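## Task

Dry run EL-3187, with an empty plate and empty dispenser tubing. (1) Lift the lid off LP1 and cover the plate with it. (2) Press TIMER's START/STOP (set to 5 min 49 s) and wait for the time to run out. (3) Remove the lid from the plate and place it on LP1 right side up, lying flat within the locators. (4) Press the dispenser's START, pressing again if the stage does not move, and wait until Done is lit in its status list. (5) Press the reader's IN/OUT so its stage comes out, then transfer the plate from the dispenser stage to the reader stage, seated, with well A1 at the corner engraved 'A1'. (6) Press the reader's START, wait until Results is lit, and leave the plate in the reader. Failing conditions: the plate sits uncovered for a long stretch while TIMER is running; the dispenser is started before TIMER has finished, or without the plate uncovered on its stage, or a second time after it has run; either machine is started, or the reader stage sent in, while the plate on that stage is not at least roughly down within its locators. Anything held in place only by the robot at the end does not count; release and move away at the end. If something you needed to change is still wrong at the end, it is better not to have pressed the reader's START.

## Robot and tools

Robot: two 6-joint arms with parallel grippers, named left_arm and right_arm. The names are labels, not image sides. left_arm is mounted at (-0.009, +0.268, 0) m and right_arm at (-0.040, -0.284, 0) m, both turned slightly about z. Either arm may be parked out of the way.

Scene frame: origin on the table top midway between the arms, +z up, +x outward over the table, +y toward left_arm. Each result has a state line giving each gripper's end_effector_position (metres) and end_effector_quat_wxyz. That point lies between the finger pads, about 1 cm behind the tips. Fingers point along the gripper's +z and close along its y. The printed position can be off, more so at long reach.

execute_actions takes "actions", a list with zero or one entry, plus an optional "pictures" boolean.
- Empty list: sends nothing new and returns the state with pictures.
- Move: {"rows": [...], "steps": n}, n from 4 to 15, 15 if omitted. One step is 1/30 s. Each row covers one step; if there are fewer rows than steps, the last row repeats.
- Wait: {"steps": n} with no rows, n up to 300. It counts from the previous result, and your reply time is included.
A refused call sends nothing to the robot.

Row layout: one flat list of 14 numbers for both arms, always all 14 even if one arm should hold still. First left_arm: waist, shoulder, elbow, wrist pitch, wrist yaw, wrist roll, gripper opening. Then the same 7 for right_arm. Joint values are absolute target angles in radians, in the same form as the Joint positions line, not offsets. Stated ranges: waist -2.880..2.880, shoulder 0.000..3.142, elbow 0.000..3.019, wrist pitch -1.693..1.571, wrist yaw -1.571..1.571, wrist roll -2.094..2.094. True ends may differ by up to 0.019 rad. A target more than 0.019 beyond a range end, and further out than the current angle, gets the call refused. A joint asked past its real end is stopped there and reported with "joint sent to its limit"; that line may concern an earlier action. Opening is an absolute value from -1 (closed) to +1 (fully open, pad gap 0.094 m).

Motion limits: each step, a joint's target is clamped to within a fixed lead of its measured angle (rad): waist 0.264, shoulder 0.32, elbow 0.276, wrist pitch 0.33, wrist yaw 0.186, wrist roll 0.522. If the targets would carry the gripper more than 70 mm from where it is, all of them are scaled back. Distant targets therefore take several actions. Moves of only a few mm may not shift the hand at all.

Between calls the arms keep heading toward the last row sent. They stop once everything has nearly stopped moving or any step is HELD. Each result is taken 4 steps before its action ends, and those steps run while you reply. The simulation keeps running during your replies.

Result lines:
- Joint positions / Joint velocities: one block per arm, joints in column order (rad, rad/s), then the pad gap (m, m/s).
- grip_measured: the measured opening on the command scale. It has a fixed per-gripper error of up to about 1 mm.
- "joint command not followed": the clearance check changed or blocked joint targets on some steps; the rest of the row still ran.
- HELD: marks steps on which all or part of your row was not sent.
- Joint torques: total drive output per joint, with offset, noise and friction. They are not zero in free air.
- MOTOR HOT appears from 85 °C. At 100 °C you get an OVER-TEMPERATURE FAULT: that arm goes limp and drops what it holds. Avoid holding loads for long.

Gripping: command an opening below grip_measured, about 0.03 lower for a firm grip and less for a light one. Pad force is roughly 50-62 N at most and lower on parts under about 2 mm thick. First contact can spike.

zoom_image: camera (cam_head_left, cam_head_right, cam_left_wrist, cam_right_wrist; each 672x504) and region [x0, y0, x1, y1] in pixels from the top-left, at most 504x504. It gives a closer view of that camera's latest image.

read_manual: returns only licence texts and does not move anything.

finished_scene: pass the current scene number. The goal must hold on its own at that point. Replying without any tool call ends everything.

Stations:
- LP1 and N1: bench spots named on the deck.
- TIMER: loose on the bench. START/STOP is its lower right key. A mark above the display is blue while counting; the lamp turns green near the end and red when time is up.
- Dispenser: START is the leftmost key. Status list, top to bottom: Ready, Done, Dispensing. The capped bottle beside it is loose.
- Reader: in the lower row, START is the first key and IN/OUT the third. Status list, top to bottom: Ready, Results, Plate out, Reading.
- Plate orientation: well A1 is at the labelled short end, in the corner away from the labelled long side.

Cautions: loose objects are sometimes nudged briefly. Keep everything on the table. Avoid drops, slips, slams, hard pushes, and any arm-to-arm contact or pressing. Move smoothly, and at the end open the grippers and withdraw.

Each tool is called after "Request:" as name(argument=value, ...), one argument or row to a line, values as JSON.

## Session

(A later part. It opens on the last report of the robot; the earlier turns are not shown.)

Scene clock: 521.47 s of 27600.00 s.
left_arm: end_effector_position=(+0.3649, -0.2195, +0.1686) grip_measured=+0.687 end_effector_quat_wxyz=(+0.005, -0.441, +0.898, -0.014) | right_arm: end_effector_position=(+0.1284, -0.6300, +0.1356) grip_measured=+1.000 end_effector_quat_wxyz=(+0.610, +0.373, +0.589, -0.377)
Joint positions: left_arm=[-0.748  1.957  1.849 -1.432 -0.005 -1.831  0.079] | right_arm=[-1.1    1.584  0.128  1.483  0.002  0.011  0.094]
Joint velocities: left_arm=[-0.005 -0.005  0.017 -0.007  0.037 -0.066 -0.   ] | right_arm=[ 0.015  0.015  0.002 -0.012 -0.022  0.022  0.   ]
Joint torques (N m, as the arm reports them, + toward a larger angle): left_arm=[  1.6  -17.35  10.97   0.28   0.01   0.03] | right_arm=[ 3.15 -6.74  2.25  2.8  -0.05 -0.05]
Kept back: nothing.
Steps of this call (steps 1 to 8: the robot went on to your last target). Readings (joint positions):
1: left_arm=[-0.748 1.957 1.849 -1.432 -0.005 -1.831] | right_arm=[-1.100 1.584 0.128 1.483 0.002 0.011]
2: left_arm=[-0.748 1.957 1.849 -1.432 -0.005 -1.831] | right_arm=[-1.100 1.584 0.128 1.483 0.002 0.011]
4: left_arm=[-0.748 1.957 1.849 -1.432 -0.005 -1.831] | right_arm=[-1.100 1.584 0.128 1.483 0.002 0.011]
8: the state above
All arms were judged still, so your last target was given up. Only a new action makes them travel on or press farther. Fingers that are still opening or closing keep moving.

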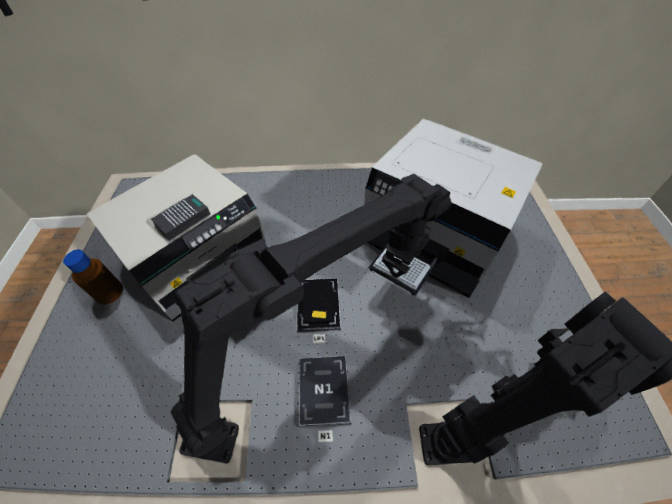

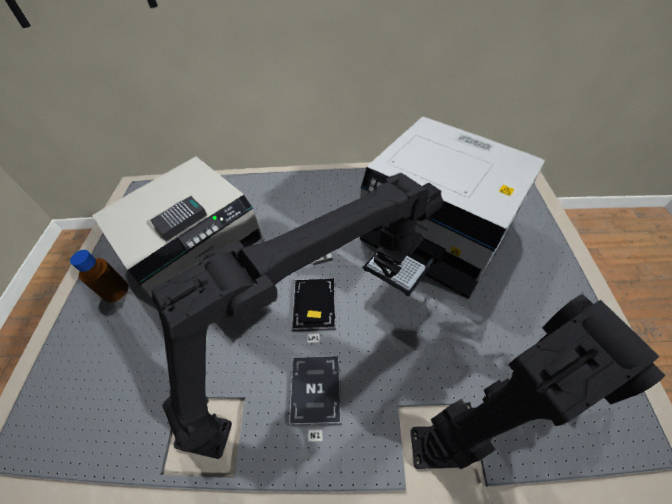

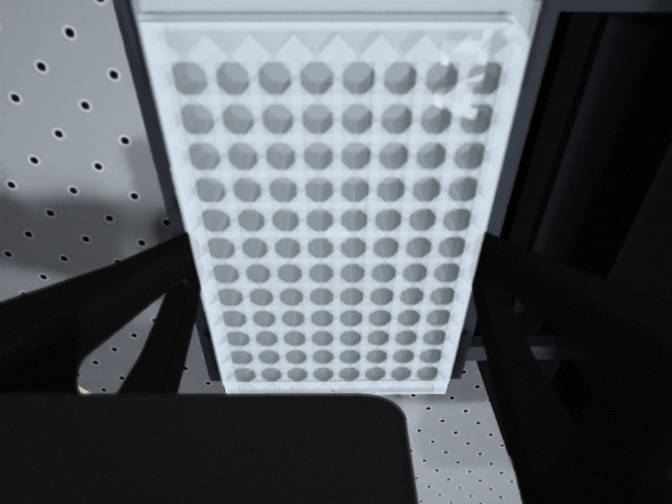

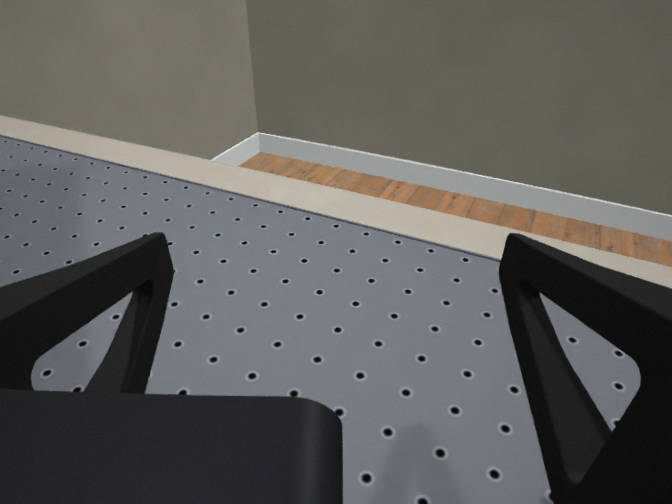

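Request:
execute_actions(
  actions=[],
)

Scene clock: 522.07 s of 27600.00 s.
left_arm: end_effector_position=(+0.3649, -0.2195, +0.1686) grip_measured=+0.687 end_effector_quat_wxyz=(+0.005, -0.441, +0.898, -0.014) | right_arm: end_effector_position=(+0.1284, -0.6300, +0.1356) grip_measured=+1.000 end_effector_quat_wxyz=(+0.610, +0.373, +0.589, -0.377)
Joint positions: left_arm=[-0.748  1.957  1.849 -1.432 -0.005 -1.831  0.079] | right_arm=[-1.1    1.584  0.128  1.483  0.002  0.011  0.094]
Joint velocities: left_arm=[ 0.005 -0.005  0.017  0.002  0.022 -0.051  0.001] | right_arm=[ 0.015 -0.015  0.012 -0.017 -0.066  0.037  0.   ]
Joint torques (N m, as the arm reports them, + toward a larger angle): left_arm=[  1.49 -17.25  10.93   0.28   0.02   0.04] | right_arm=[ 3.1  -6.77  2.27  2.8  -0.06 -0.04]
Kept back: nothing.
Steps of this call (steps 1 to 18: nothing new was sent). Readings (joint positions):
1: left_arm=[-0.748 1.957 1.849 -1.432 -0.005 -1.831] | right_arm=[-1.100 1.584 0.128 1.483 0.002 0.011]
2: left_arm=[-0.748 1.957 1.849 -1.432 -0.005 -1.831] | right_arm=[-1.100 1.584 0.128 1.483 0.002 0.011]
4: left_arm=[-0.748 1.957 1.849 -1.432 -0.005 -1.831] | right_arm=[-1.100 1.584 0.128 1.483 0.002 0.011]
8: left_arm=[-0.748 1.957 1.849 -1.432 -0.005 -1.831] | right_arm=[-1.100 1.584 0.128 1.483 0.002 0.011]
18: the state above

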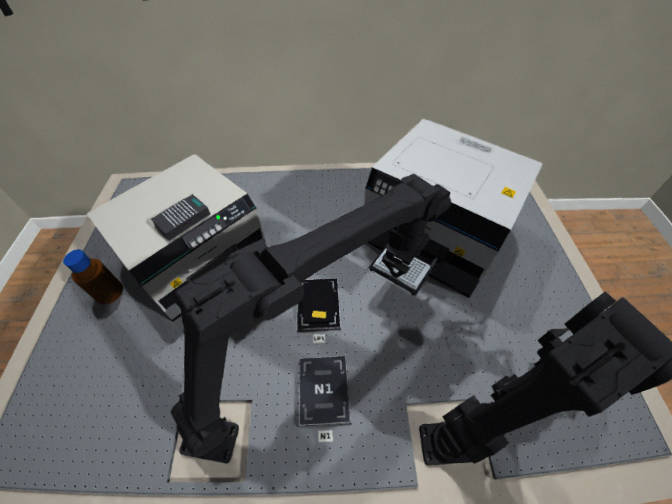

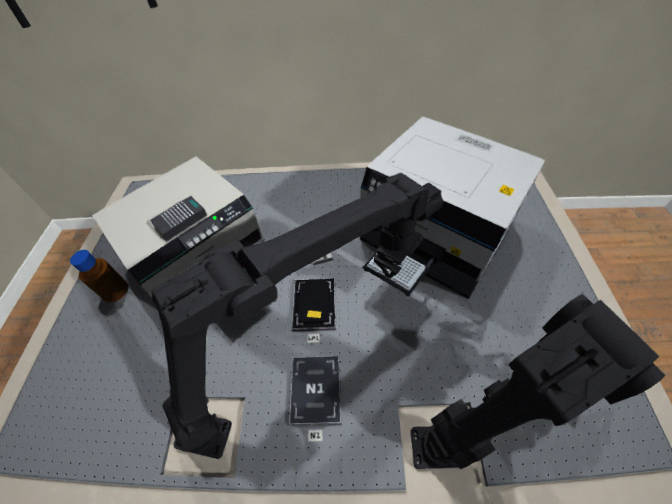

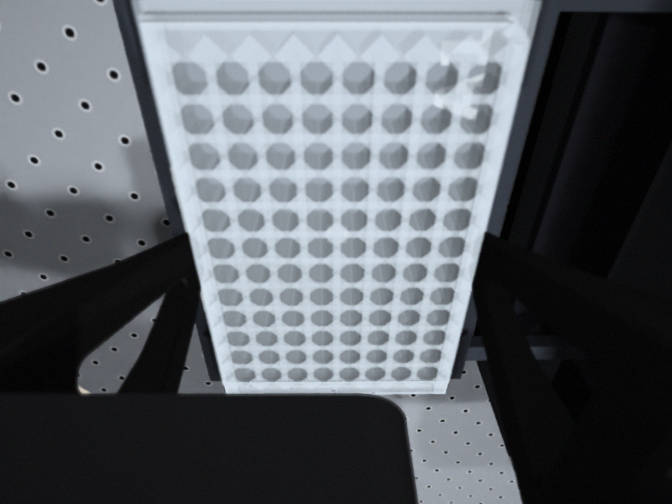

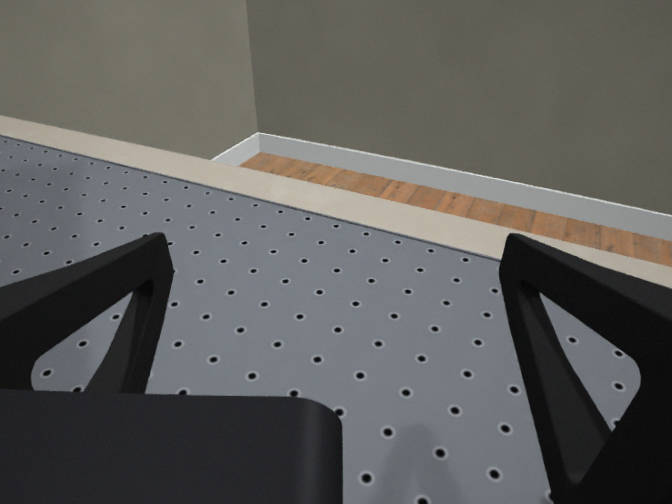

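Request:
execute_actions(
  actions=[
    {"rows": [[-0.740,1.978,1.860,-1.431,0,-1.831,0.67,-1.1,1.6,0.12,1.5,0,0,1],[-0.742,1.975,1.860,-1.431,0,-1.831,0.67,-1.1,1.6,0.12,1.5,0,0,1],[-0.744,1.972,1.860,-1.431,0,-1.831,0.67,-1.1,1.6,0.12,1.5,0,0,1],[-0.746,1.969,1.860,-1.431,0,-1.831,0.67,-1.1,1.6,0.12,1.5,0,0,1],[-0.748,1.966,1.860,-1.431,0,-1.831,0.67,-1.1,1.6,0.12,1.5,0,0,1],[-0.748,1.963,1.860,-1.431,0,-1.831,0.68,-1.1,1.6,0.12,1.5,0,0,1],[-0.748,1.960,1.860,-1.431,0,-1.831,0.69,-1.1,1.6,0.12,1.5,0,0,1],[-0.748,1.960,1.860,-1.431,0,-1.831,0.70,-1.1,1.6,0.12,1.5,0,0,1],[-0.748,1.960,1.860,-1.431,0,-1.831,0.715,-1.1,1.6,0.12,1.5,0,0,1],[-0.748,1.960,1.860,-1.431,0,-1.831,0.73,-1.1,1.6,0.12,1.5,0,0,1],[-0.748,1.960,1.860,-1.431,0,-1.831,0.75,-1.1,1.6,0.12,1.5,0,0,1],[-0.748,1.960,1.860,-1.431,0,-1.831,0.775,-1.1,1.6,0.12,1.5,0,0,1],[-0.748,1.960,1.860,-1.431,0,-1.831,0.80,-1.1,1.6,0.12,1.5,0,0,1],[-0.748,1.960,1.860,-1.431,0,-1.831,0.83,-1.1,1.6,0.12,1.5,0,0,1],[-0.748,1.960,1.860,-1.431,0,-1.831,0.86,-1.1,1.6,0.12,1.5,0,0,1]], "steps": 15},
  ],
)

Request:
execute_actions(
  actions=[
    {"steps": 15},
  ],
  pictures=true,
)

Scene clock: 522.70 s of 27600.00 s.
left_arm: end_effector_position=(+0.3649, -0.2195, +0.1686) grip_measured=+0.742 end_effector_quat_wxyz=(+0.005, -0.441, +0.898, -0.014) | right_arm: end_effector_position=(+0.1284, -0.6300, +0.1356) grip_measured=+1.000 end_effector_quat_wxyz=(+0.610, +0.373, +0.589, -0.377)
Joint positions: left_arm=[-0.748  1.957  1.849 -1.432 -0.005 -1.831  0.082] | right_arm=[-1.1    1.584  0.128  1.483  0.002  0.011  0.094]
Joint velocities: left_arm=[-0.005  0.005  0.027  0.032  0.037  0.022  0.013] | right_arm=[-0.015 -0.015 -0.007 -0.002  0.037  0.007  0.   ]
Joint torques (N m, as the arm reports them, + toward a larger angle): left_arm=[  0.77 -18.57  11.08   0.18   0.     0.04] | right_arm=[ 3.13 -6.73  2.28  2.82 -0.05 -0.04]
Steps of this call (steps 1 to 8: nothing new was sent; steps 9 to 19: the first 11 steps of this action). Readings (joint positions):
9: left_arm=[-0.748 1.957 1.849 -1.432 -0.005 -1.831] | right_arm=[-1.100 1.584 0.128 1.483 0.002 0.011]
10: left_arm=[-0.748 1.957 1.849 -1.432 -0.005 -1.831] | right_arm=[-1.100 1.584 0.128 1.483 0.002 0.011]
12: left_arm=[-0.748 1.957 1.849 -1.432 -0.005 -1.831] | right_arm=[-1.100 1.584 0.128 1.483 0.002 0.011]
16: left_arm=[-0.748 1.957 1.849 -1.432 -0.005 -1.831] | right_arm=[-1.100 1.584 0.128 1.483 0.002 0.011]
19: the state above

Scene clock: 523.20 s of 27600.00 s.
left_arm: end_effector_position=(+0.3647, -0.2197, +0.1686) grip_measured=+0.858 end_effector_quat_wxyz=(+0.005, -0.441, +0.898, -0.015) | right_arm: end_effector_position=(+0.1284, -0.6300, +0.1356) grip_measured=+1.000 end_effector_quat_wxyz=(+0.610, +0.373, +0.589, -0.377)
Joint positions: left_arm=[-0.748  1.957  1.849 -1.432 -0.004 -1.831  0.087] | right_arm=[-1.1    1.584  0.128  1.483  0.002  0.011  0.094]
Joint velocities: left_arm=[-0.005  0.005  0.002  0.007 -0.051  0.007  0.   ] | right_arm=[-0.015 -0.005  0.007 -0.027  0.022 -0.007  0.   ]
Joint torques (N m, as the arm reports them, + toward a larger angle): left_arm=[  0.84 -19.08  10.83   0.27  -0.02   0.02] | right_arm=[ 3.05 -6.7   2.28  2.79 -0.06 -0.05]
Kept back: nothing.
Steps of this call (steps 1 to 4: the last 4 steps of your previous action; steps 5 to 15: the robot went on to your last target). Readings (joint positions):
1: left_arm=[-0.748 1.957 1.849 -1.432 -0.004 -1.831] | right_arm=[-1.100 1.584 0.128 1.483 0.002 0.011]
2: left_arm=[-0.748 1.957 1.849 -1.432 -0.004 -1.831] | right_arm=[-1.100 1.584 0.128 1.483 0.002 0.011]
4: left_arm=[-0.748 1.957 1.849 -1.432 -0.004 -1.831] | right_arm=[-1.100 1.584 0.128 1.483 0.002 0.011]
8: left_arm=[-0.748 1.957 1.849 -1.432 -0.004 -1.831] | right_arm=[-1.100 1.584 0.128 1.483 0.002 0.011]
15: the state above
All arms were judged still, so your last target was given up. Only a new action makes them travel on or press farther. Fingers that are still opening or closing keep moving.

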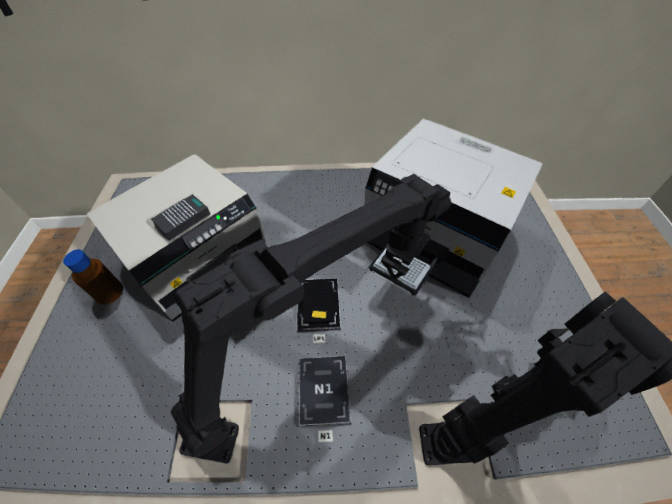

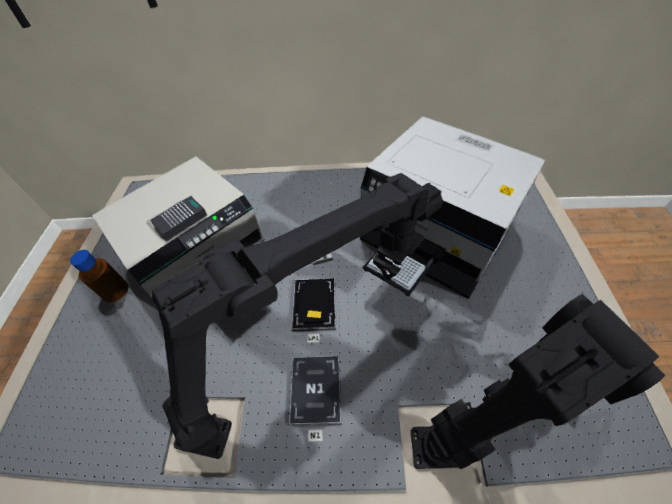

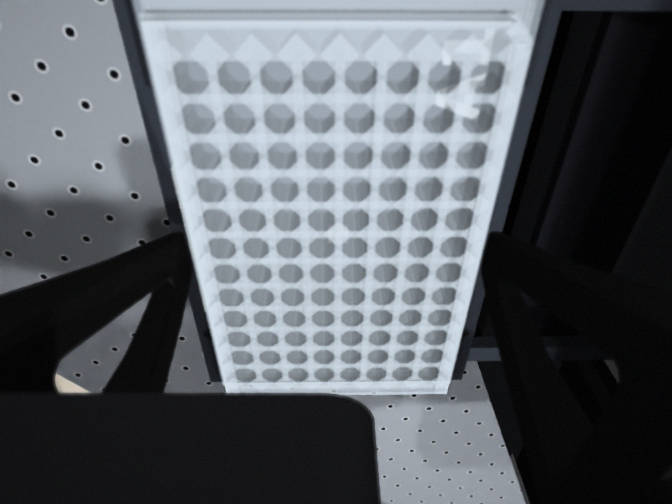

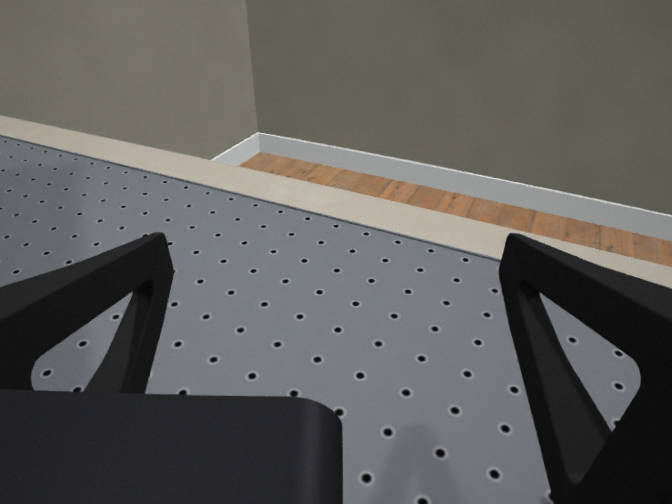

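Request:
execute_actions(
  actions=[
    {"rows": [[-0.748,1.958,1.864,-1.432,0,-1.831,0.87,-1.1,1.6,0.12,1.5,0,0,1],[-0.748,1.956,1.868,-1.433,0,-1.831,0.88,-1.1,1.6,0.12,1.5,0,0,1],[-0.748,1.954,1.872,-1.434,0,-1.831,0.89,-1.1,1.6,0.12,1.5,0,0,1],[-0.748,1.952,1.876,-1.435,0,-1.831,0.90,-1.1,1.6,0.12,1.5,0,0,1],[-0.748,1.950,1.880,-1.436,0,-1.831,0.91,-1.1,1.6,0.12,1.5,0,0,1],[-0.748,1.948,1.884,-1.437,0,-1.831,0.91,-1.1,1.6,0.12,1.5,0,0,1],[-0.748,1.946,1.888,-1.438,0,-1.831,0.91,-1.1,1.6,0.12,1.5,0,0,1],[-0.748,1.944,1.892,-1.439,0,-1.831,0.91,-1.1,1.6,0.12,1.5,0,0,1],[-0.748,1.942,1.896,-1.441,0,-1.831,0.91,-1.1,1.6,0.12,1.5,0,0,1],[-0.748,1.940,1.900,-1.444,0,-1.831,0.91,-1.1,1.6,0.12,1.5,0,0,1],[-0.748,1.938,1.903,-1.447,0,-1.831,0.91,-1.1,1.6,0.12,1.5,0,0,1],[-0.748,1.936,1.906,-1.450,0,-1.831,0.91,-1.1,1.6,0.12,1.5,0,0,1],[-0.748,1.934,1.910,-1.454,0,-1.831,0.91,-1.1,1.6,0.12,1.5,0,0,1],[-0.748,1.932,1.914,-1.458,0,-1.831,0.91,-1.1,1.6,0.12,1.5,0,0,1],[-0.748,1.930,1.918,-1.462,0,-1.831,0.91,-1.1,1.6,0.12,1.5,0,0,1]], "steps": 15},
  ],
)

Request:
execute_actions(
  actions=[
    {"rows": [[-0.748,1.929,1.923,-1.467,0,-1.831,0.91,-1.1,1.6,0.12,1.5,0,0,1],[-0.748,1.928,1.928,-1.472,0,-1.831,0.91,-1.1,1.6,0.12,1.5,0,0,1],[-0.748,1.927,1.933,-1.477,0,-1.831,0.91,-1.1,1.6,0.12,1.5,0,0,1],[-0.748,1.926,1.939,-1.483,0,-1.831,0.91,-1.1,1.6,0.12,1.5,0,0,1],[-0.748,1.925,1.945,-1.489,0,-1.831,0.91,-1.1,1.6,0.12,1.5,0,0,1],[-0.748,1.924,1.951,-1.496,0,-1.831,0.91,-1.1,1.6,0.12,1.5,0,0,1],[-0.748,1.923,1.958,-1.503,0,-1.831,0.91,-1.1,1.6,0.12,1.5,0,0,1],[-0.748,1.922,1.965,-1.510,0,-1.831,0.91,-1.1,1.6,0.12,1.5,0,0,1],[-0.748,1.921,1.972,-1.518,0,-1.831,0.91,-1.1,1.6,0.12,1.5,0,0,1],[-0.748,1.920,1.979,-1.525,0,-1.831,0.91,-1.1,1.6,0.12,1.5,0,0,1],[-0.748,1.920,1.986,-1.532,0,-1.831,0.91,-1.1,1.6,0.12,1.5,0,0,1],[-0.748,1.920,1.993,-1.540,0,-1.831,0.91,-1.1,1.6,0.12,1.5,0,0,1],[-0.748,1.920,2.000,-1.547,0,-1.831,0.91,-1.1,1.6,0.12,1.5,0,0,1],[-0.748,1.920,2.007,-1.554,0,-1.831,0.91,-1.1,1.6,0.12,1.5,0,0,1],[-0.748,1.920,2.014,-1.561,0,-1.831,0.91,-1.1,1.6,0.12,1.5,0,0,1]], "steps": 15},
  ],
)

Request:
execute_actions(
  actions=[
    {"rows": [[-0.748,1.920,2.020,-1.568,0,-1.831,0.91,-1.1,1.6,0.12,1.5,0,0,1],[-0.748,1.920,2.026,-1.574,0,-1.831,0.91,-1.1,1.6,0.12,1.5,0,0,1],[-0.748,1.920,2.032,-1.580,0,-1.831,0.91,-1.1,1.6,0.12,1.5,0,0,1],[-0.748,1.920,2.037,-1.586,0,-1.831,0.91,-1.1,1.6,0.12,1.5,0,0,1],[-0.748,1.920,2.041,-1.591,0,-1.831,0.91,-1.1,1.6,0.12,1.5,0,0,1],[-0.748,1.920,2.045,-1.595,0,-1.831,0.91,-1.1,1.6,0.12,1.5,0,0,1],[-0.748,1.920,2.048,-1.598,0,-1.831,0.91,-1.1,1.6,0.12,1.5,0,0,1],[-0.748,1.920,2.050,-1.600,0,-1.831,0.91,-1.1,1.6,0.12,1.5,0,0,1],[-0.748,1.920,2.051,-1.601,0,-1.831,0.91,-1.1,1.6,0.12,1.5,0,0,1]], "steps": 15},
  ],
)

Request:
execute_actions(
  actions=[
    {"steps": 12},
  ],
  pictures=true,
)

Scene clock: 524.83 s of 27600.00 s.
left_arm: end_effector_position=(+0.3647, -0.2196, +0.1686) grip_measured=+0.908 end_effector_quat_wxyz=(+0.005, -0.441, +0.898, -0.014) | right_arm: end_effector_position=(+0.1284, -0.6300, +0.1356) grip_measured=+1.000 end_effector_quat_wxyz=(+0.610, +0.373, +0.589, -0.377)
Joint positions: left_arm=[-0.748  1.957  1.849 -1.433 -0.004 -1.831  0.09 ] | right_arm=[-1.1    1.584  0.128  1.483  0.002  0.011  0.094]
Joint velocities: left_arm=[-0.015 -0.005 -0.002 -0.022  0.022 -0.022  0.   ] | right_arm=[-0.005 -0.005 -0.007 -0.002 -0.066 -0.022  0.   ]
Joint torques (N m, as the arm reports them, + toward a larger angle): left_arm=[  0.86 -20.66  14.7   -0.29  -0.03   0.02] | right_arm=[ 3.07 -6.69  2.26  2.82 -0.06 -0.04]
Steps of this call (steps 1 to 38: nothing new was sent; steps 39 to 49: the first 11 steps of this action). Readings (joint positions):
39: left_arm=[-0.748 1.957 1.849 -1.432 -0.004 -1.831] | right_arm=[-1.100 1.584 0.128 1.483 0.002 0.011]
40: left_arm=[-0.748 1.957 1.849 -1.432 -0.004 -1.831] | right_arm=[-1.100 1.584 0.128 1.483 0.002 0.011]
42: left_arm=[-0.748 1.957 1.849 -1.432 -0.004 -1.831] | right_arm=[-1.100 1.584 0.128 1.483 0.002 0.011]
46: left_arm=[-0.748 1.957 1.849 -1.432 -0.004 -1.831] | right_arm=[-1.100 1.584 0.128 1.483 0.002 0.011]
49: the state above

Scene clock: 525.33 s of 27600.00 s.
left_arm: end_effector_position=(+0.3645, -0.2193, +0.1937) grip_measured=+0.908 end_effector_quat_wxyz=(+0.004, -0.441, +0.898, -0.010) | right_arm: end_effector_position=(+0.1284, -0.6300, +0.1356) grip_measured=+1.000 end_effector_quat_wxyz=(+0.610, +0.373, +0.589, -0.377)
Joint positions: left_arm=[-0.748  1.956  1.914 -1.506 -0.004 -1.831  0.09 ] | right_arm=[-1.1    1.584  0.128  1.483  0.002  0.011  0.094]
Joint velocities: left_arm=[-0.005 -0.015  0.198 -0.193  0.022 -0.022  0.   ] | right_arm=[-0.005  0.015  0.012  0.002 -0.022  0.037  0.   ]
Joint torques (N m, as the arm reports them, + toward a larger angle): left_arm=[  0.85 -22.42  15.2   -0.14  -0.04   0.02] | right_arm=[ 3.05 -6.71  2.27  2.81 -0.06 -0.05]
Steps of this call (steps 1 to 4: the last 4 steps of your previous action; steps 5 to 15: the first 11 steps of this action). Readings (joint positions):
5: left_arm=[-0.748 1.957 1.852 -1.447 -0.004 -1.831] | right_arm=[-1.100 1.584 0.128 1.483 0.002 0.011]
6: left_arm=[-0.748 1.957 1.855 -1.452 -0.004 -1.831] | right_arm=[-1.100 1.584 0.128 1.483 0.002 0.011]
8: left_arm=[-0.748 1.957 1.865 -1.462 -0.004 -1.831] | right_arm=[-1.100 1.584 0.128 1.483 0.002 0.011]
12: left_arm=[-0.748 1.957 1.892 -1.485 -0.004 -1.831] | right_arm=[-1.100 1.584 0.128 1.483 0.002 0.011]
15: the state above

Scene clock: 525.83 s of 27600.00 s.
left_arm: end_effector_position=(+0.3638, -0.2184, +0.2284) grip_measured=+0.908 end_effector_quat_wxyz=(+0.004, -0.441, +0.898, -0.013) | right_arm: end_effector_position=(+0.1284, -0.6300, +0.1356) grip_measured=+1.000 end_effector_quat_wxyz=(+0.610, +0.373, +0.589, -0.377)
Joint positions: left_arm=[-0.748  1.949  1.993 -1.587 -0.004 -1.831  0.09 ] | right_arm=[-1.1    1.584  0.128  1.483  0.002  0.011  0.094]
Joint velocities: left_arm=[-0.015 -0.024  0.007 -0.012 -0.051 -0.022  0.   ] | right_arm=[ 0.005 -0.005 -0.022 -0.007 -0.007 -0.095  0.   ]
Joint torques (N m, as the arm reports them, + toward a larger angle): left_arm=[  0.68 -21.33  15.15  -0.18  -0.06   0.03] | right_arm=[ 3.09 -6.72  2.26  2.8  -0.05 -0.05]
Steps of this call (steps 1 to 4: the last 4 steps of your previous action; steps 5 to 15: the first 11 steps of this action). Readings (joint positions):
5: left_arm=[-0.748 1.954 1.949 -1.542 -0.004 -1.831] | right_arm=[-1.100 1.584 0.128 1.483 0.002 0.011]
6: left_arm=[-0.748 1.954 1.956 -1.549 -0.004 -1.831] | right_arm=[-1.100 1.584 0.128 1.483 0.002 0.011]
8: left_arm=[-0.748 1.953 1.969 -1.562 -0.004 -1.831] | right_arm=[-1.100 1.584 0.128 1.483 0.002 0.011]
12: left_arm=[-0.748 1.951 1.987 -1.582 -0.004 -1.831] | right_arm=[-1.100 1.584 0.128 1.483 0.002 0.011]
15: the state above

Scene clock: 526.23 s of 27600.00 s.
left_arm: end_effector_position=(+0.3636, -0.2181, +0.2289) grip_measured=+0.908 end_effector_quat_wxyz=(+0.004, -0.441, +0.898, -0.013) | right_arm: end_effector_position=(+0.1284, -0.6300, +0.1356) grip_measured=+1.000 end_effector_quat_wxyz=(+0.610, +0.373, +0.589, -0.377)
Joint positions: left_arm=[-0.748  1.948  1.993 -1.589 -0.004 -1.831  0.09 ] | right_arm=[-1.1    1.584  0.128  1.483  0.002  0.011  0.094]
Joint velocities: left_arm=[-0.005 -0.005 -0.007 -0.012  0.066 -0.037 -0.001] | right_arm=[ 0.005  0.005  0.002 -0.007 -0.022 -0.022  0.   ]
Joint torques (N m, as the arm reports them, + toward a larger angle): left_arm=[  0.95 -21.29  15.1   -0.22  -0.03   0.04] | right_arm=[ 3.12 -6.81  2.26  2.8  -0.06 -0.04]
Kept back: nothing.
Steps of this call (steps 1 to 4: the last 4 steps of your previous action; steps 5 to 12: the robot went on to your last target). Readings (joint positions):
1: left_arm=[-0.748 1.948 1.993 -1.588 -0.004 -1.831] | right_arm=[-1.100 1.584 0.128 1.483 0.002 0.011]
2: left_arm=[-0.748 1.948 1.993 -1.589 -0.004 -1.831] | right_arm=[-1.100 1.584 0.128 1.483 0.002 0.011]
4: left_arm=[-0.748 1.948 1.993 -1.589 -0.004 -1.831] | right_arm=[-1.100 1.584 0.128 1.483 0.002 0.011]
8: left_arm=[-0.748 1.948 1.993 -1.589 -0.004 -1.831] | right_arm=[-1.100 1.584 0.128 1.483 0.002 0.011]
12: the state above

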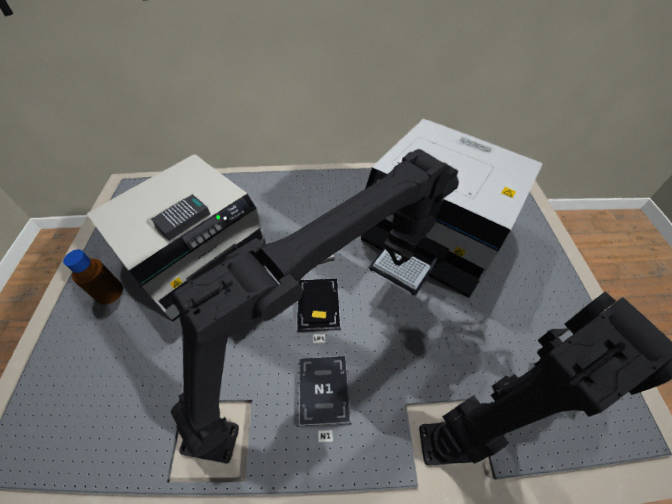

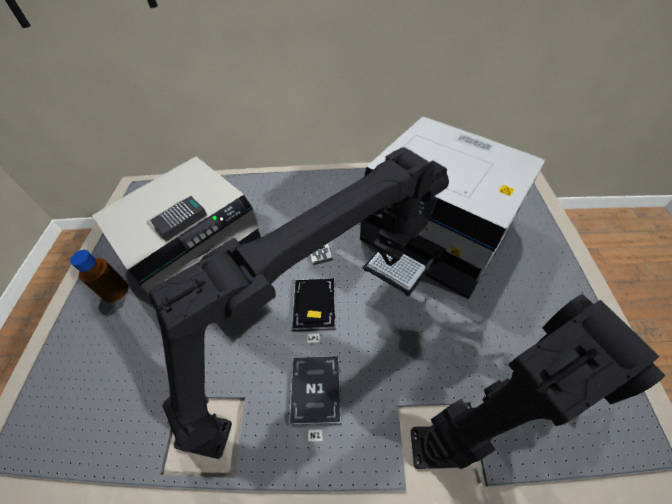

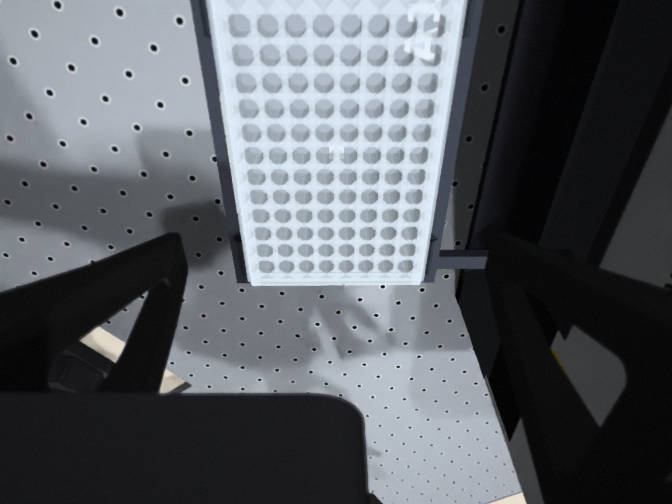

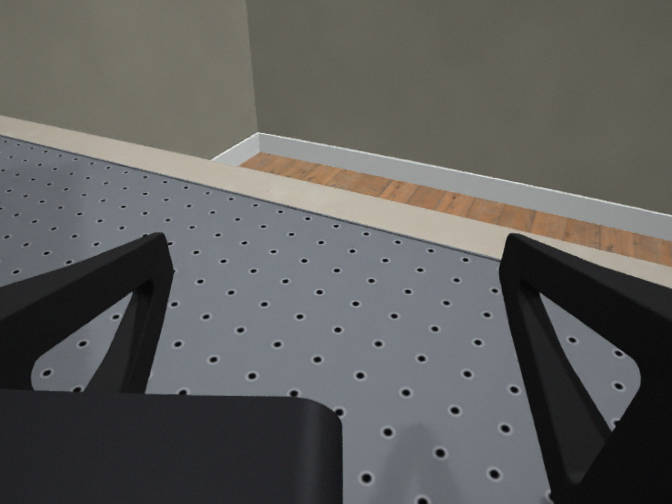

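Request:
zoom_image(
  camera="cam_left_wrist",
  region=[200, 200, 500, 310],
)

Request:
zoom_image(
  camera="cam_head_left",
  region=[355, 230, 455, 305],
)

Request:
zoom_image(
  camera="cam_head_right",
  region=[350, 230, 450, 305],
)

Region (200, 200, 500, 310) of cam_left_wrist's 672x504 image, scaled by 1.680, with more detail than that image has; it fills the top 185 rows of this view, and the rest is white.

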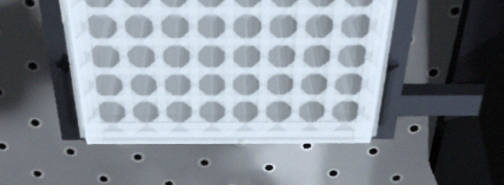

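Region (355, 230, 455, 305) of cam_head_left's 672x504 image, scaled by 5.040, with more detail than that image has; it fills the top 378 rows of this view, and the rest is white.

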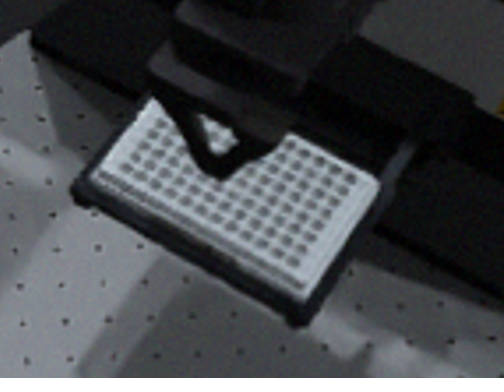

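Region (350, 230, 450, 305) of cam_head_right's 672x504 image, scaled by 5.040, with more detail than that image has; it fills the top 378 rows of this view, and the rest is white.

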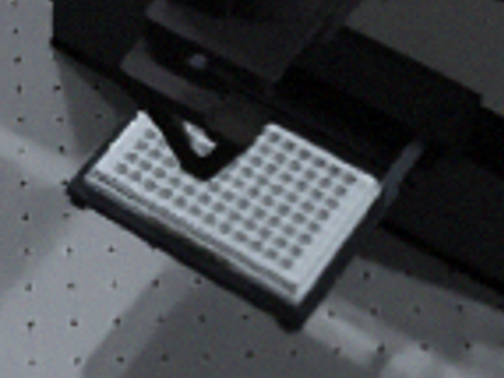

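Request:
execute_actions(
  actions=[
    {"rows": [[-0.748,1.919,2.050,-1.601,0,-1.831,0.91,-1.1,1.6,0.12,1.5,0,0,1],[-0.748,1.916,2.048,-1.601,0,-1.831,0.88,-1.1,1.6,0.12,1.5,0,0,1],[-0.748,1.912,2.045,-1.601,0,-1.831,0.84,-1.1,1.6,0.12,1.5,0,0,1],[-0.748,1.906,2.041,-1.601,0,-1.831,0.79,-1.1,1.6,0.12,1.5,0,0,1],[-0.748,1.898,2.035,-1.601,0,-1.831,0.73,-1.1,1.6,0.12,1.5,0,0,1],[-0.748,1.888,2.029,-1.601,0,-1.831,0.66,-1.1,1.6,0.12,1.5,0,0,1],[-0.748,1.877,2.020,-1.601,0,-1.831,0.59,-1.1,1.6,0.12,1.5,0,0,1],[-0.748,1.864,2.011,-1.601,0,-1.831,0.52,-1.1,1.6,0.12,1.5,0,0,1],[-0.748,1.849,2.001,-1.601,0,-1.831,0.45,-1.1,1.6,0.12,1.5,0,0,1],[-0.748,1.834,1.989,-1.601,0,-1.831,0.38,-1.1,1.6,0.12,1.5,0,0,1],[-0.748,1.817,1.976,-1.601,0,-1.831,0.31,-1.1,1.6,0.12,1.5,0,0,1],[-0.748,1.798,1.962,-1.601,0,-1.831,0.24,-1.1,1.6,0.12,1.5,0,0,1],[-0.748,1.779,1.947,-1.601,0,-1.831,0.17,-1.1,1.6,0.12,1.5,0,0,1],[-0.748,1.759,1.931,-1.601,0,-1.831,0.10,-1.1,1.6,0.12,1.5,0,0,1],[-0.748,1.738,1.914,-1.601,0,-1.831,0.03,-1.1,1.6,0.12,1.5,0,0,1]], "steps": 15},
  ],
)

Request:
execute_actions(
  actions=[
    {"rows": [[-0.748,1.716,1.896,-1.600,0,-1.830,-0.04,-1.1,1.6,0.12,1.5,0,0,1],[-0.748,1.694,1.876,-1.596,0,-1.826,-0.11,-1.1,1.6,0.12,1.5,0,0,1],[-0.748,1.671,1.856,-1.590,0,-1.820,-0.18,-1.1,1.6,0.12,1.5,0,0,1],[-0.748,1.648,1.835,-1.582,0,-1.811,-0.25,-1.1,1.6,0.12,1.5,0,0,1],[-0.748,1.625,1.813,-1.572,0,-1.800,-0.32,-1.1,1.6,0.12,1.5,0,0,1],[-0.748,1.602,1.790,-1.559,0,-1.786,-0.39,-1.1,1.6,0.12,1.5,0,0,1],[-0.748,1.579,1.766,-1.544,0,-1.770,-0.46,-1.1,1.6,0.12,1.5,0,0,1],[-0.748,1.556,1.741,-1.527,0,-1.751,-0.53,-1.1,1.6,0.12,1.5,0,0,1],[-0.748,1.534,1.716,-1.507,0,-1.731,-0.60,-1.1,1.6,0.12,1.5,0,0,1],[-0.748,1.512,1.690,-1.486,0,-1.708,-0.67,-1.1,1.6,0.12,1.5,0,0,1],[-0.748,1.491,1.663,-1.462,0,-1.682,-0.74,-1.1,1.6,0.12,1.5,0,0,1],[-0.748,1.471,1.635,-1.436,0,-1.655,-0.80,-1.1,1.6,0.12,1.5,0,0,1],[-0.748,1.452,1.607,-1.408,0,-1.626,-0.86,-1.1,1.6,0.12,1.5,0,0,1],[-0.748,1.433,1.578,-1.378,0,-1.594,-0.91,-1.1,1.6,0.12,1.5,0,0,1],[-0.748,1.416,1.549,-1.346,0,-1.561,-0.95,-1.1,1.6,0.12,1.5,0,0,1]], "steps": 15},
  ],
)

Request:
execute_actions(
  actions=[
    {"rows": [[-0.748,1.401,1.519,-1.312,0,-1.526,-0.98,-1.1,1.6,0.12,1.5,0,0,1],[-0.748,1.386,1.489,-1.276,0,-1.489,-1,-1.1,1.6,0.12,1.5,0,0,1],[-0.748,1.373,1.459,-1.239,0,-1.451,-1,-1.1,1.6,0.12,1.5,0,0,1],[-0.748,1.362,1.428,-1.200,0,-1.411,-1,-1.1,1.6,0.12,1.5,0,0,1],[-0.748,1.352,1.397,-1.159,0,-1.370,-1,-1.1,1.6,0.12,1.5,0,0,1],[-0.748,1.344,1.365,-1.117,0,-1.328,-1,-1.1,1.6,0.12,1.5,0,0,1],[-0.748,1.338,1.334,-1.073,0,-1.284,-1,-1.1,1.6,0.12,1.5,0,0,1],[-0.748,1.334,1.302,-1.028,0,-1.240,-1,-1.1,1.6,0.12,1.5,0,0,1],[-0.748,1.331,1.270,-0.981,0,-1.194,-1,-1.1,1.6,0.12,1.5,0,0,1],[-0.748,1.330,1.238,-0.933,0,-1.148,-1,-1.1,1.6,0.12,1.5,0,0,1],[-0.748,1.330,1.206,-0.884,0,-1.101,-1,-1.1,1.6,0.12,1.5,0,0,1],[-0.748,1.331,1.174,-0.834,0,-1.054,-1,-1.1,1.6,0.12,1.5,0,0,1],[-0.748,1.332,1.142,-0.783,0,-1.006,-1,-1.1,1.6,0.12,1.5,0,0,1],[-0.748,1.334,1.111,-0.731,0,-0.958,-1,-1.1,1.6,0.12,1.5,0,0,1],[-0.748,1.336,1.079,-0.678,0,-0.910,-1,-1.1,1.6,0.12,1.5,0,0,1]], "steps": 15},
  ],
)

Request:
execute_actions(
  actions=[
    {"rows": [[-0.748,1.339,1.048,-0.625,0,-0.861,-1,-1.1,1.6,0.12,1.5,0,0,1],[-0.748,1.342,1.017,-0.570,0,-0.813,-1,-1.1,1.6,0.12,1.5,0,0,1],[-0.748,1.345,0.987,-0.516,0,-0.765,-1,-1.1,1.6,0.12,1.5,0,0,1],[-0.748,1.349,0.957,-0.461,0,-0.718,-1,-1.1,1.6,0.12,1.5,0,0,1],[-0.748,1.353,0.927,-0.405,0,-0.671,-1,-1.1,1.6,0.12,1.5,0,0,1],[-0.748,1.358,0.898,-0.349,0,-0.625,-1,-1.1,1.6,0.12,1.5,0,0,1],[-0.748,1.363,0.869,-0.293,0,-0.579,-1,-1.1,1.6,0.12,1.5,0,0,1],[-0.748,1.369,0.841,-0.238,0,-0.535,-1,-1.1,1.6,0.12,1.5,0,0,1],[-0.748,1.374,0.813,-0.182,0,-0.491,-1,-1.1,1.6,0.12,1.5,0,0,1],[-0.748,1.380,0.786,-0.126,0,-0.449,-1,-1.1,1.6,0.12,1.5,0,0,1],[-0.748,1.387,0.760,-0.070,0,-0.408,-1,-1.1,1.6,0.12,1.5,0,0,1],[-0.748,1.393,0.735,-0.015,0,-0.368,-1,-1.1,1.6,0.12,1.5,0,0,1],[-0.748,1.400,0.710,0.039,0,-0.330,-1,-1.1,1.6,0.12,1.5,0,0,1],[-0.748,1.407,0.686,0.094,0,-0.293,-1,-1.1,1.6,0.12,1.5,0,0,1],[-0.748,1.415,0.663,0.147,0,-0.258,-1,-1.1,1.6,0.12,1.5,0,0,1]], "steps": 15},
  ],
)

Request:
execute_actions(
  actions=[
    {"rows": [[-0.748,1.422,0.641,0.200,0,-0.225,-1,-1.1,1.6,0.12,1.5,0,0,1],[-0.748,1.430,0.620,0.252,0,-0.193,-1,-1.1,1.6,0.12,1.5,0,0,1],[-0.748,1.437,0.600,0.303,0,-0.164,-1,-1.1,1.6,0.12,1.5,0,0,1],[-0.748,1.445,0.580,0.353,0,-0.137,-1,-1.1,1.6,0.12,1.5,0,0,1],[-0.748,1.452,0.562,0.402,0,-0.111,-1,-1.1,1.6,0.12,1.5,0,0,1],[-0.748,1.460,0.545,0.450,0,-0.088,-1,-1.1,1.6,0.12,1.5,0,0,1],[-0.748,1.468,0.529,0.497,0,-0.068,-1,-1.1,1.6,0.12,1.5,0,0,1],[-0.748,1.475,0.514,0.542,0,-0.049,-1,-1.1,1.6,0.12,1.5,0,0,1],[-0.748,1.483,0.500,0.586,0,-0.033,-1,-1.1,1.6,0.12,1.5,0,0,1],[-0.748,1.490,0.487,0.628,0,-0.019,-1,-1.1,1.6,0.12,1.5,0,0,1],[-0.748,1.498,0.475,0.669,0,-0.008,-1,-1.1,1.6,0.12,1.5,0,0,1],[-0.748,1.505,0.465,0.708,0,0.001,-1,-1.1,1.6,0.12,1.5,0,0,1],[-0.748,1.512,0.456,0.745,0,0.007,-1,-1.1,1.6,0.12,1.5,0,0,1],[-0.748,1.518,0.447,0.781,0,0.011,-1,-1.1,1.6,0.12,1.5,0,0,1],[-0.748,1.525,0.441,0.815,0,0.012,-1,-1.1,1.6,0.12,1.5,0,0,1]], "steps": 15},
  ],
)

Request:
execute_actions(
  actions=[
    {"rows": [[-0.748,1.531,0.435,0.847,0,0.012,-1,-1.1,1.6,0.12,1.5,0,0,1],[-0.748,1.536,0.431,0.877,0,0.012,-1,-1.1,1.6,0.12,1.5,0,0,1],[-0.748,1.542,0.428,0.905,0,0.012,-1,-1.1,1.6,0.12,1.5,0,0,1],[-0.748,1.547,0.426,0.931,0,0.012,-1,-1.1,1.6,0.12,1.5,0,0,1],[-0.748,1.552,0.425,0.955,0,0.012,-1,-1.1,1.6,0.12,1.5,0,0,1],[-0.748,1.556,0.425,0.976,0,0.012,-1,-1.1,1.6,0.12,1.5,0,0,1],[-0.748,1.560,0.425,0.996,0,0.012,-1,-1.1,1.6,0.12,1.5,0,0,1],[-0.748,1.563,0.425,1.013,0,0.012,-1,-1.1,1.6,0.12,1.5,0,0,1],[-0.748,1.566,0.425,1.028,0,0.012,-1,-1.1,1.6,0.12,1.5,0,0,1],[-0.748,1.569,0.425,1.041,0,0.012,-1,-1.1,1.6,0.12,1.5,0,0,1],[-0.748,1.571,0.425,1.051,0,0.012,-1,-1.1,1.6,0.12,1.5,0,0,1],[-0.748,1.573,0.425,1.059,0,0.012,-1,-1.1,1.6,0.12,1.5,0,0,1],[-0.748,1.574,0.425,1.065,0,0.012,-1,-1.1,1.6,0.12,1.5,0,0,1],[-0.748,1.575,0.425,1.069,0,0.012,-1,-1.1,1.6,0.12,1.5,0,0,1],[-0.748,1.575,0.425,1.070,0,0.012,-1,-1.1,1.6,0.12,1.5,0,0,1]], "steps": 15},
  ],
)

Request:
execute_actions(
  actions=[
    {"steps": 14},
  ],
  pictures=true,
)

Scene clock: 533.17 s of 27600.00 s.
left_arm: end_effector_position=(+0.3593, -0.2125, +0.2494) grip_measured=+0.343 end_effector_quat_wxyz=(+0.007, -0.440, +0.897, -0.028) | right_arm: end_effector_position=(+0.1284, -0.6300, +0.1356) grip_measured=+1.000 end_effector_quat_wxyz=(+0.610, +0.373, +0.589, -0.377)
Joint positions: left_arm=[-0.748  1.906  1.982 -1.589 -0.004 -1.831  0.063] | right_arm=[-1.1    1.584  0.128  1.483  0.002  0.011  0.094]
Joint velocities: left_arm=[-0.015 -0.454 -0.237  0.017  0.007 -0.051 -0.063] | right_arm=[ 0.005 -0.015 -0.007 -0.012 -0.007 -0.051  0.   ]
Joint torques (N m, as the arm reports them, + toward a larger angle): left_arm=[  0.83 -24.16  10.72  -0.02  -0.04   0.02] | right_arm=[ 3.12 -6.64  2.27  2.82 -0.05 -0.04]
Steps of this call (steps 1 to 15: the robot went on to your last target; steps 16 to 197: nothing new was sent; steps 198 to 208: the first 11 steps of this action). Readings (joint positions):
198: left_arm=[-0.748 1.948 1.993 -1.589 -0.004 -1.831] | right_arm=[-1.100 1.584 0.128 1.483 0.002 0.011]
199: left_arm=[-0.748 1.948 1.993 -1.589 -0.004 -1.831] | right_arm=[-1.100 1.584 0.128 1.483 0.002 0.011]
201: left_arm=[-0.748 1.948 1.993 -1.589 -0.004 -1.831] | right_arm=[-1.100 1.584 0.128 1.483 0.002 0.011]
205: left_arm=[-0.748 1.937 1.993 -1.589 -0.004 -1.831] | right_arm=[-1.100 1.584 0.128 1.483 0.002 0.011]
208: the state above

Scene clock: 533.67 s of 27600.00 s.
left_arm: end_effector_position=(+0.2992, -0.1339, +0.3405) grip_measured=-0.707 end_effector_quat_wxyz=(+0.028, -0.407, +0.906, -0.113) | right_arm: end_effector_position=(+0.1284, -0.6300, +0.1356) grip_measured=+1.000 end_effector_quat_wxyz=(+0.610, +0.373, +0.589, -0.377)
Joint positions: left_arm=[-0.748  1.53   1.709 -1.518 -0.004 -1.763  0.014] | right_arm=[-1.1    1.584  0.128  1.483  0.002  0.011  0.094]
Joint velocities: left_arm=[-0.005 -0.718 -0.711  0.564  0.022  0.476 -0.062] | right_arm=[-0.005 -0.005 -0.002 -0.012  0.037 -0.037  0.   ]
Joint torques (N m, as the arm reports them, + toward a larger angle): left_arm=[  0.66 -13.16  10.01   0.95  -0.06   0.11] | right_arm=[ 3.05 -6.77  2.26  2.81 -0.06 -0.04]
Steps of this call (steps 1 to 4: the last 4 steps of your previous action; steps 5 to 15: the first 11 steps of this action). Readings (joint positions):
5: left_arm=[-0.748 1.799 1.916 -1.589 -0.004 -1.831] | right_arm=[-1.100 1.584 0.128 1.483 0.002 0.011]
6: left_arm=[-0.748 1.773 1.900 -1.589 -0.004 -1.831] | right_arm=[-1.100 1.584 0.128 1.483 0.002 0.011]
8: left_arm=[-0.748 1.718 1.865 -1.589 -0.004 -1.829] | right_arm=[-1.100 1.584 0.128 1.483 0.002 0.011]
12: left_arm=[-0.748 1.607 1.782 -1.567 -0.004 -1.804] | right_arm=[-1.100 1.584 0.128 1.483 0.002 0.011]
15: the state above

Scene clock: 534.17 s of 27600.00 s.
left_arm: end_effector_position=(+0.2945, -0.1278, +0.2663) grip_measured=-0.983 end_effector_quat_wxyz=(+0.112, -0.180, +0.953, -0.218) | right_arm: end_effector_position=(+0.1284, -0.6300, +0.1356) grip_measured=+1.000 end_effector_quat_wxyz=(+0.610, +0.373, +0.589, -0.377)
Joint positions: left_arm=[-0.748  1.341  1.257 -0.993 -0.004 -1.29   0.001] | right_arm=[-1.1    1.584  0.128  1.483  0.002  0.011  0.094]
Joint velocities: left_arm=[ 0.015 -0.024 -0.93   1.35  -0.022  1.209  0.   ] | right_arm=[-0.015 -0.005 -0.022 -0.017  0.007 -0.125  0.   ]
Joint torques (N m, as the arm reports them, + toward a larger angle): left_arm=[  0.91 -11.28  11.16   1.26  -0.01   0.14] | right_arm=[ 3.07 -6.69  2.27  2.81 -0.06 -0.04]
Steps of this call (steps 1 to 4: the last 4 steps of your previous action; steps 5 to 15: the first 11 steps of this action). Readings (joint positions):
5: left_arm=[-0.748 1.428 1.570 -1.389 -0.004 -1.650] | right_arm=[-1.100 1.584 0.128 1.483 0.002 0.011]
6: left_arm=[-0.748 1.412 1.541 -1.357 -0.004 -1.621] | right_arm=[-1.100 1.584 0.128 1.483 0.002 0.011]
8: left_arm=[-0.748 1.385 1.480 -1.288 -0.004 -1.559] | right_arm=[-1.100 1.584 0.128 1.483 0.002 0.011]
12: left_arm=[-0.748 1.350 1.354 -1.129 -0.004 -1.414] | right_arm=[-1.100 1.584 0.128 1.483 0.002 0.011]
15: the state above

Scene clock: 534.67 s of 27600.00 s.
left_arm: end_effector_position=(+0.3020, -0.1376, +0.1414) grip_measured=-0.984 end_effector_quat_wxyz=(+0.286, +0.143, +0.908, -0.270) | right_arm: end_effector_position=(+0.1284, -0.6300, +0.1356) grip_measured=+1.000 end_effector_quat_wxyz=(+0.610, +0.373, +0.589, -0.377)
Joint positions: left_arm=[-0.748  1.363  0.8   -0.198 -0.004 -0.603  0.001] | right_arm=[-1.1    1.584  0.128  1.483  0.002  0.011  0.094]
Joint velocities: left_arm=[-0.024  0.19  -0.745  1.6   -0.037  1.238 -0.001] | right_arm=[ 0.005 -0.015 -0.002  0.002 -0.037 -0.037  0.   ]
Joint torques (N m, as the arm reports them, + toward a larger angle): left_arm=[ 1.02 -8.52 10.37  1.7   0.03  0.13] | right_arm=[ 3.07 -6.78  2.27  2.81 -0.06 -0.05]
Steps of this call (steps 1 to 4: the last 4 steps of your previous action; steps 5 to 15: the first 11 steps of this action). Readings (joint positions):
5: left_arm=[-0.748 1.341 1.093 -0.745 -0.004 -1.066] | right_arm=[-1.100 1.584 0.128 1.483 0.002 0.011]
6: left_arm=[-0.748 1.341 1.060 -0.692 -0.004 -1.019] | right_arm=[-1.100 1.584 0.128 1.483 0.002 0.011]
8: left_arm=[-0.748 1.341 0.998 -0.586 -0.004 -0.925] | right_arm=[-1.100 1.584 0.128 1.483 0.002 0.011]
12: left_arm=[-0.748 1.348 0.882 -0.366 -0.004 -0.738] | right_arm=[-1.100 1.584 0.128 1.483 0.002 0.011]
15: the state above

Scene clock: 535.17 s of 27600.00 s.
left_arm: end_effector_position=(+0.2885, -0.1200, +0.0940) grip_measured=-0.983 end_effector_quat_wxyz=(+0.474, +0.332, +0.772, -0.264) | right_arm: end_effector_position=(+0.1284, -0.6300, +0.1356) grip_measured=+1.000 end_effector_quat_wxyz=(+0.610, +0.373, +0.589, -0.377)
Joint positions: left_arm=[-0.748  1.477  0.491  0.56  -0.004 -0.103  0.001] | right_arm=[-1.1    1.584  0.128  1.483  0.002  0.011  0.094]
Joint velocities: left_arm=[ 0.005  0.2   -0.354  1.263 -0.051  0.579  0.001] | right_arm=[-0.015 -0.005 -0.017  0.002  0.022 -0.022  0.   ]
Joint torques (N m, as the arm reports them, + toward a larger angle): left_arm=[ 0.82 -8.65  7.63  2.26  0.05  0.11] | right_arm=[ 3.11 -6.73  2.28  2.83 -0.06 -0.05]
Steps of this call (steps 1 to 4: the last 4 steps of your previous action; steps 5 to 15: the first 11 steps of this action). Readings (joint positions):
5: left_arm=[-0.748 1.401 0.673 0.073 -0.004 -0.397] | right_arm=[-1.100 1.584 0.128 1.483 0.002 0.011]
6: left_arm=[-0.748 1.410 0.650 0.126 -0.004 -0.360] | right_arm=[-1.100 1.584 0.128 1.483 0.002 0.011]
8: left_arm=[-0.748 1.426 0.607 0.229 -0.004 -0.289] | right_arm=[-1.100 1.584 0.128 1.483 0.002 0.011]
12: left_arm=[-0.748 1.456 0.534 0.425 -0.004 -0.171] | right_arm=[-1.100 1.584 0.128 1.483 0.002 0.011]
15: the state above

Scene clock: 535.67 s of 27600.00 s.
left_arm: end_effector_position=(+0.2893, -0.1209, +0.1319) grip_measured=-0.983 end_effector_quat_wxyz=(+0.591, +0.331, +0.675, -0.292) | right_arm: end_effector_position=(+0.1284, -0.6300, +0.1356) grip_measured=+1.000 end_effector_quat_wxyz=(+0.610, +0.373, +0.589, -0.377)
Joint positions: left_arm=[-0.748  1.556  0.424  1.001 -0.004 -0.003  0.001] | right_arm=[-1.1    1.584  0.128  1.483  0.002  0.011  0.094]
Joint velocities: left_arm=[ 0.005  0.054 -0.002  0.379 -0.022  0.022  0.001] | right_arm=[ 0.005 -0.005 -0.002  0.007 -0.022  0.066  0.   ]
Joint torques (N m, as the arm reports them, + toward a larger angle): left_arm=[ 0.67 -7.9   5.97  2.29  0.05  0.13] | right_arm=[ 3.14 -6.67  2.29  2.81 -0.06 -0.05]
Steps of this call (steps 1 to 4: the last 4 steps of your previous action; steps 5 to 15: the first 11 steps of this action). Readings (joint positions):
5: left_arm=[-0.748 1.511 0.443 0.754 -0.004 -0.035] | right_arm=[-1.100 1.584 0.128 1.483 0.002 0.011]
6: left_arm=[-0.748 1.517 0.437 0.788 -0.004 -0.028] | right_arm=[-1.100 1.584 0.128 1.483 0.002 0.011]
8: left_arm=[-0.748 1.529 0.428 0.849 -0.004 -0.017] | right_arm=[-1.100 1.584 0.128 1.483 0.002 0.011]
12: left_arm=[-0.748 1.548 0.424 0.948 -0.004 -0.007] | right_arm=[-1.100 1.584 0.128 1.483 0.002 0.011]
15: the state above

Scene clock: 536.13 s of 27600.00 s.
left_arm: end_effector_position=(+0.2900, -0.1220, +0.1393) grip_measured=-0.983 end_effector_quat_wxyz=(+0.604, +0.327, +0.664, -0.297) | right_arm: end_effector_position=(+0.1284, -0.6300, +0.1356) grip_measured=+1.000 end_effector_quat_wxyz=(+0.610, +0.373, +0.589, -0.377)
Joint positions: left_arm=[-0.748  1.563  0.424  1.045 -0.004  0.001  0.001] | right_arm=[-1.1    1.584  0.128  1.483  0.002  0.011  0.094]
Joint velocities: left_arm=[-0.005 -0.015  0.002 -0.012  0.095  0.007 -0.001] | right_arm=[-0.015 -0.005  0.017 -0.002  0.037 -0.037  0.   ]
Joint torques (N m, as the arm reports them, + toward a larger angle): left_arm=[ 0.77 -7.85  5.92  2.6   0.04  0.1 ] | right_arm=[ 3.13 -6.71  2.28  2.82 -0.06 -0.05]
Kept back: nothing.
Steps of this call (steps 1 to 4: the last 4 steps of your previous action; steps 5 to 14: the robot went on to your last target). Readings (joint positions):
1: left_arm=[-0.748 1.558 0.424 1.013 -0.004 -0.002] | right_arm=[-1.100 1.584 0.128 1.483 0.002 0.011]
2: left_arm=[-0.748 1.560 0.424 1.023 -0.004 -0.002] | right_arm=[-1.100 1.584 0.128 1.483 0.002 0.011]
4: left_arm=[-0.748 1.562 0.424 1.037 -0.004 -0.001] | right_arm=[-1.100 1.584 0.128 1.483 0.002 0.011]
8: left_arm=[-0.748 1.563 0.424 1.044 -0.004 0.000] | right_arm=[-1.100 1.584 0.128 1.483 0.002 0.011]
14: the state above

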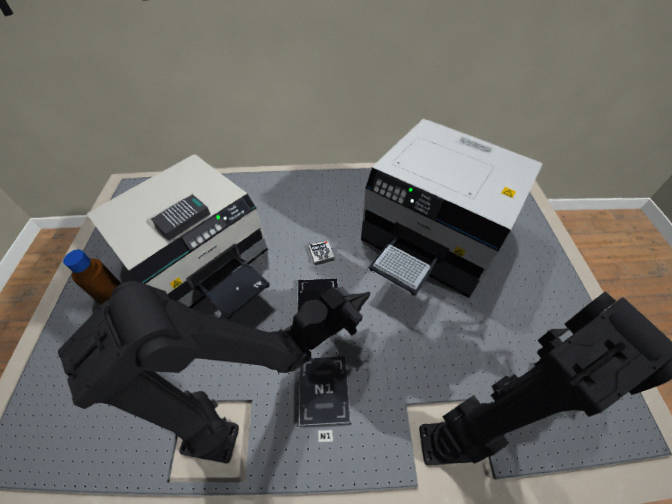

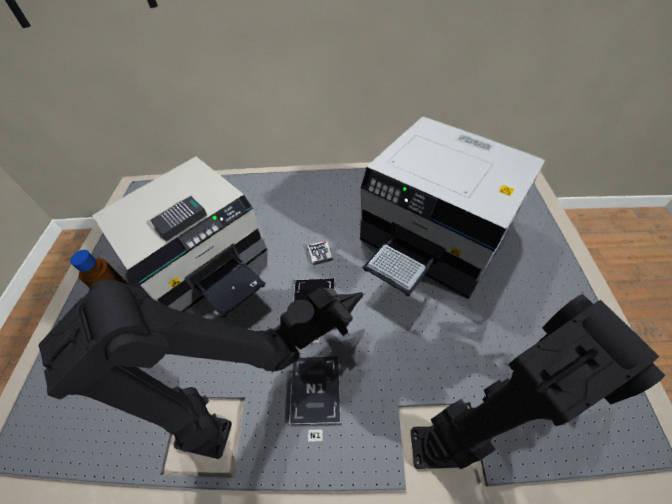

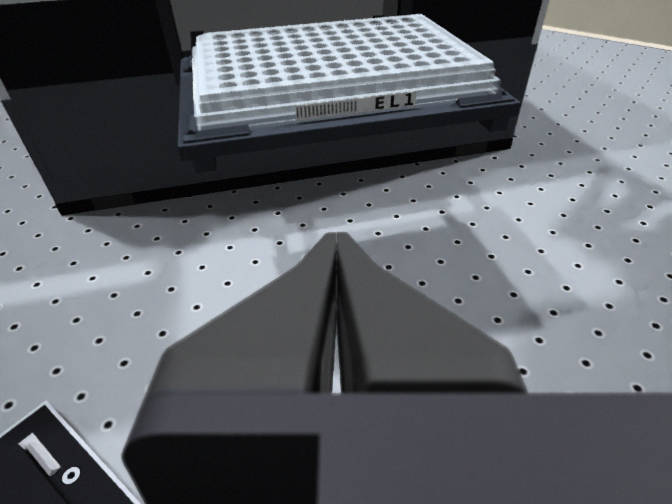

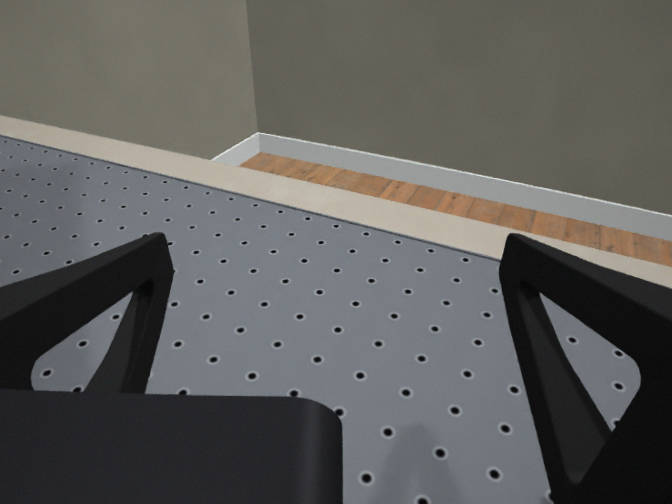

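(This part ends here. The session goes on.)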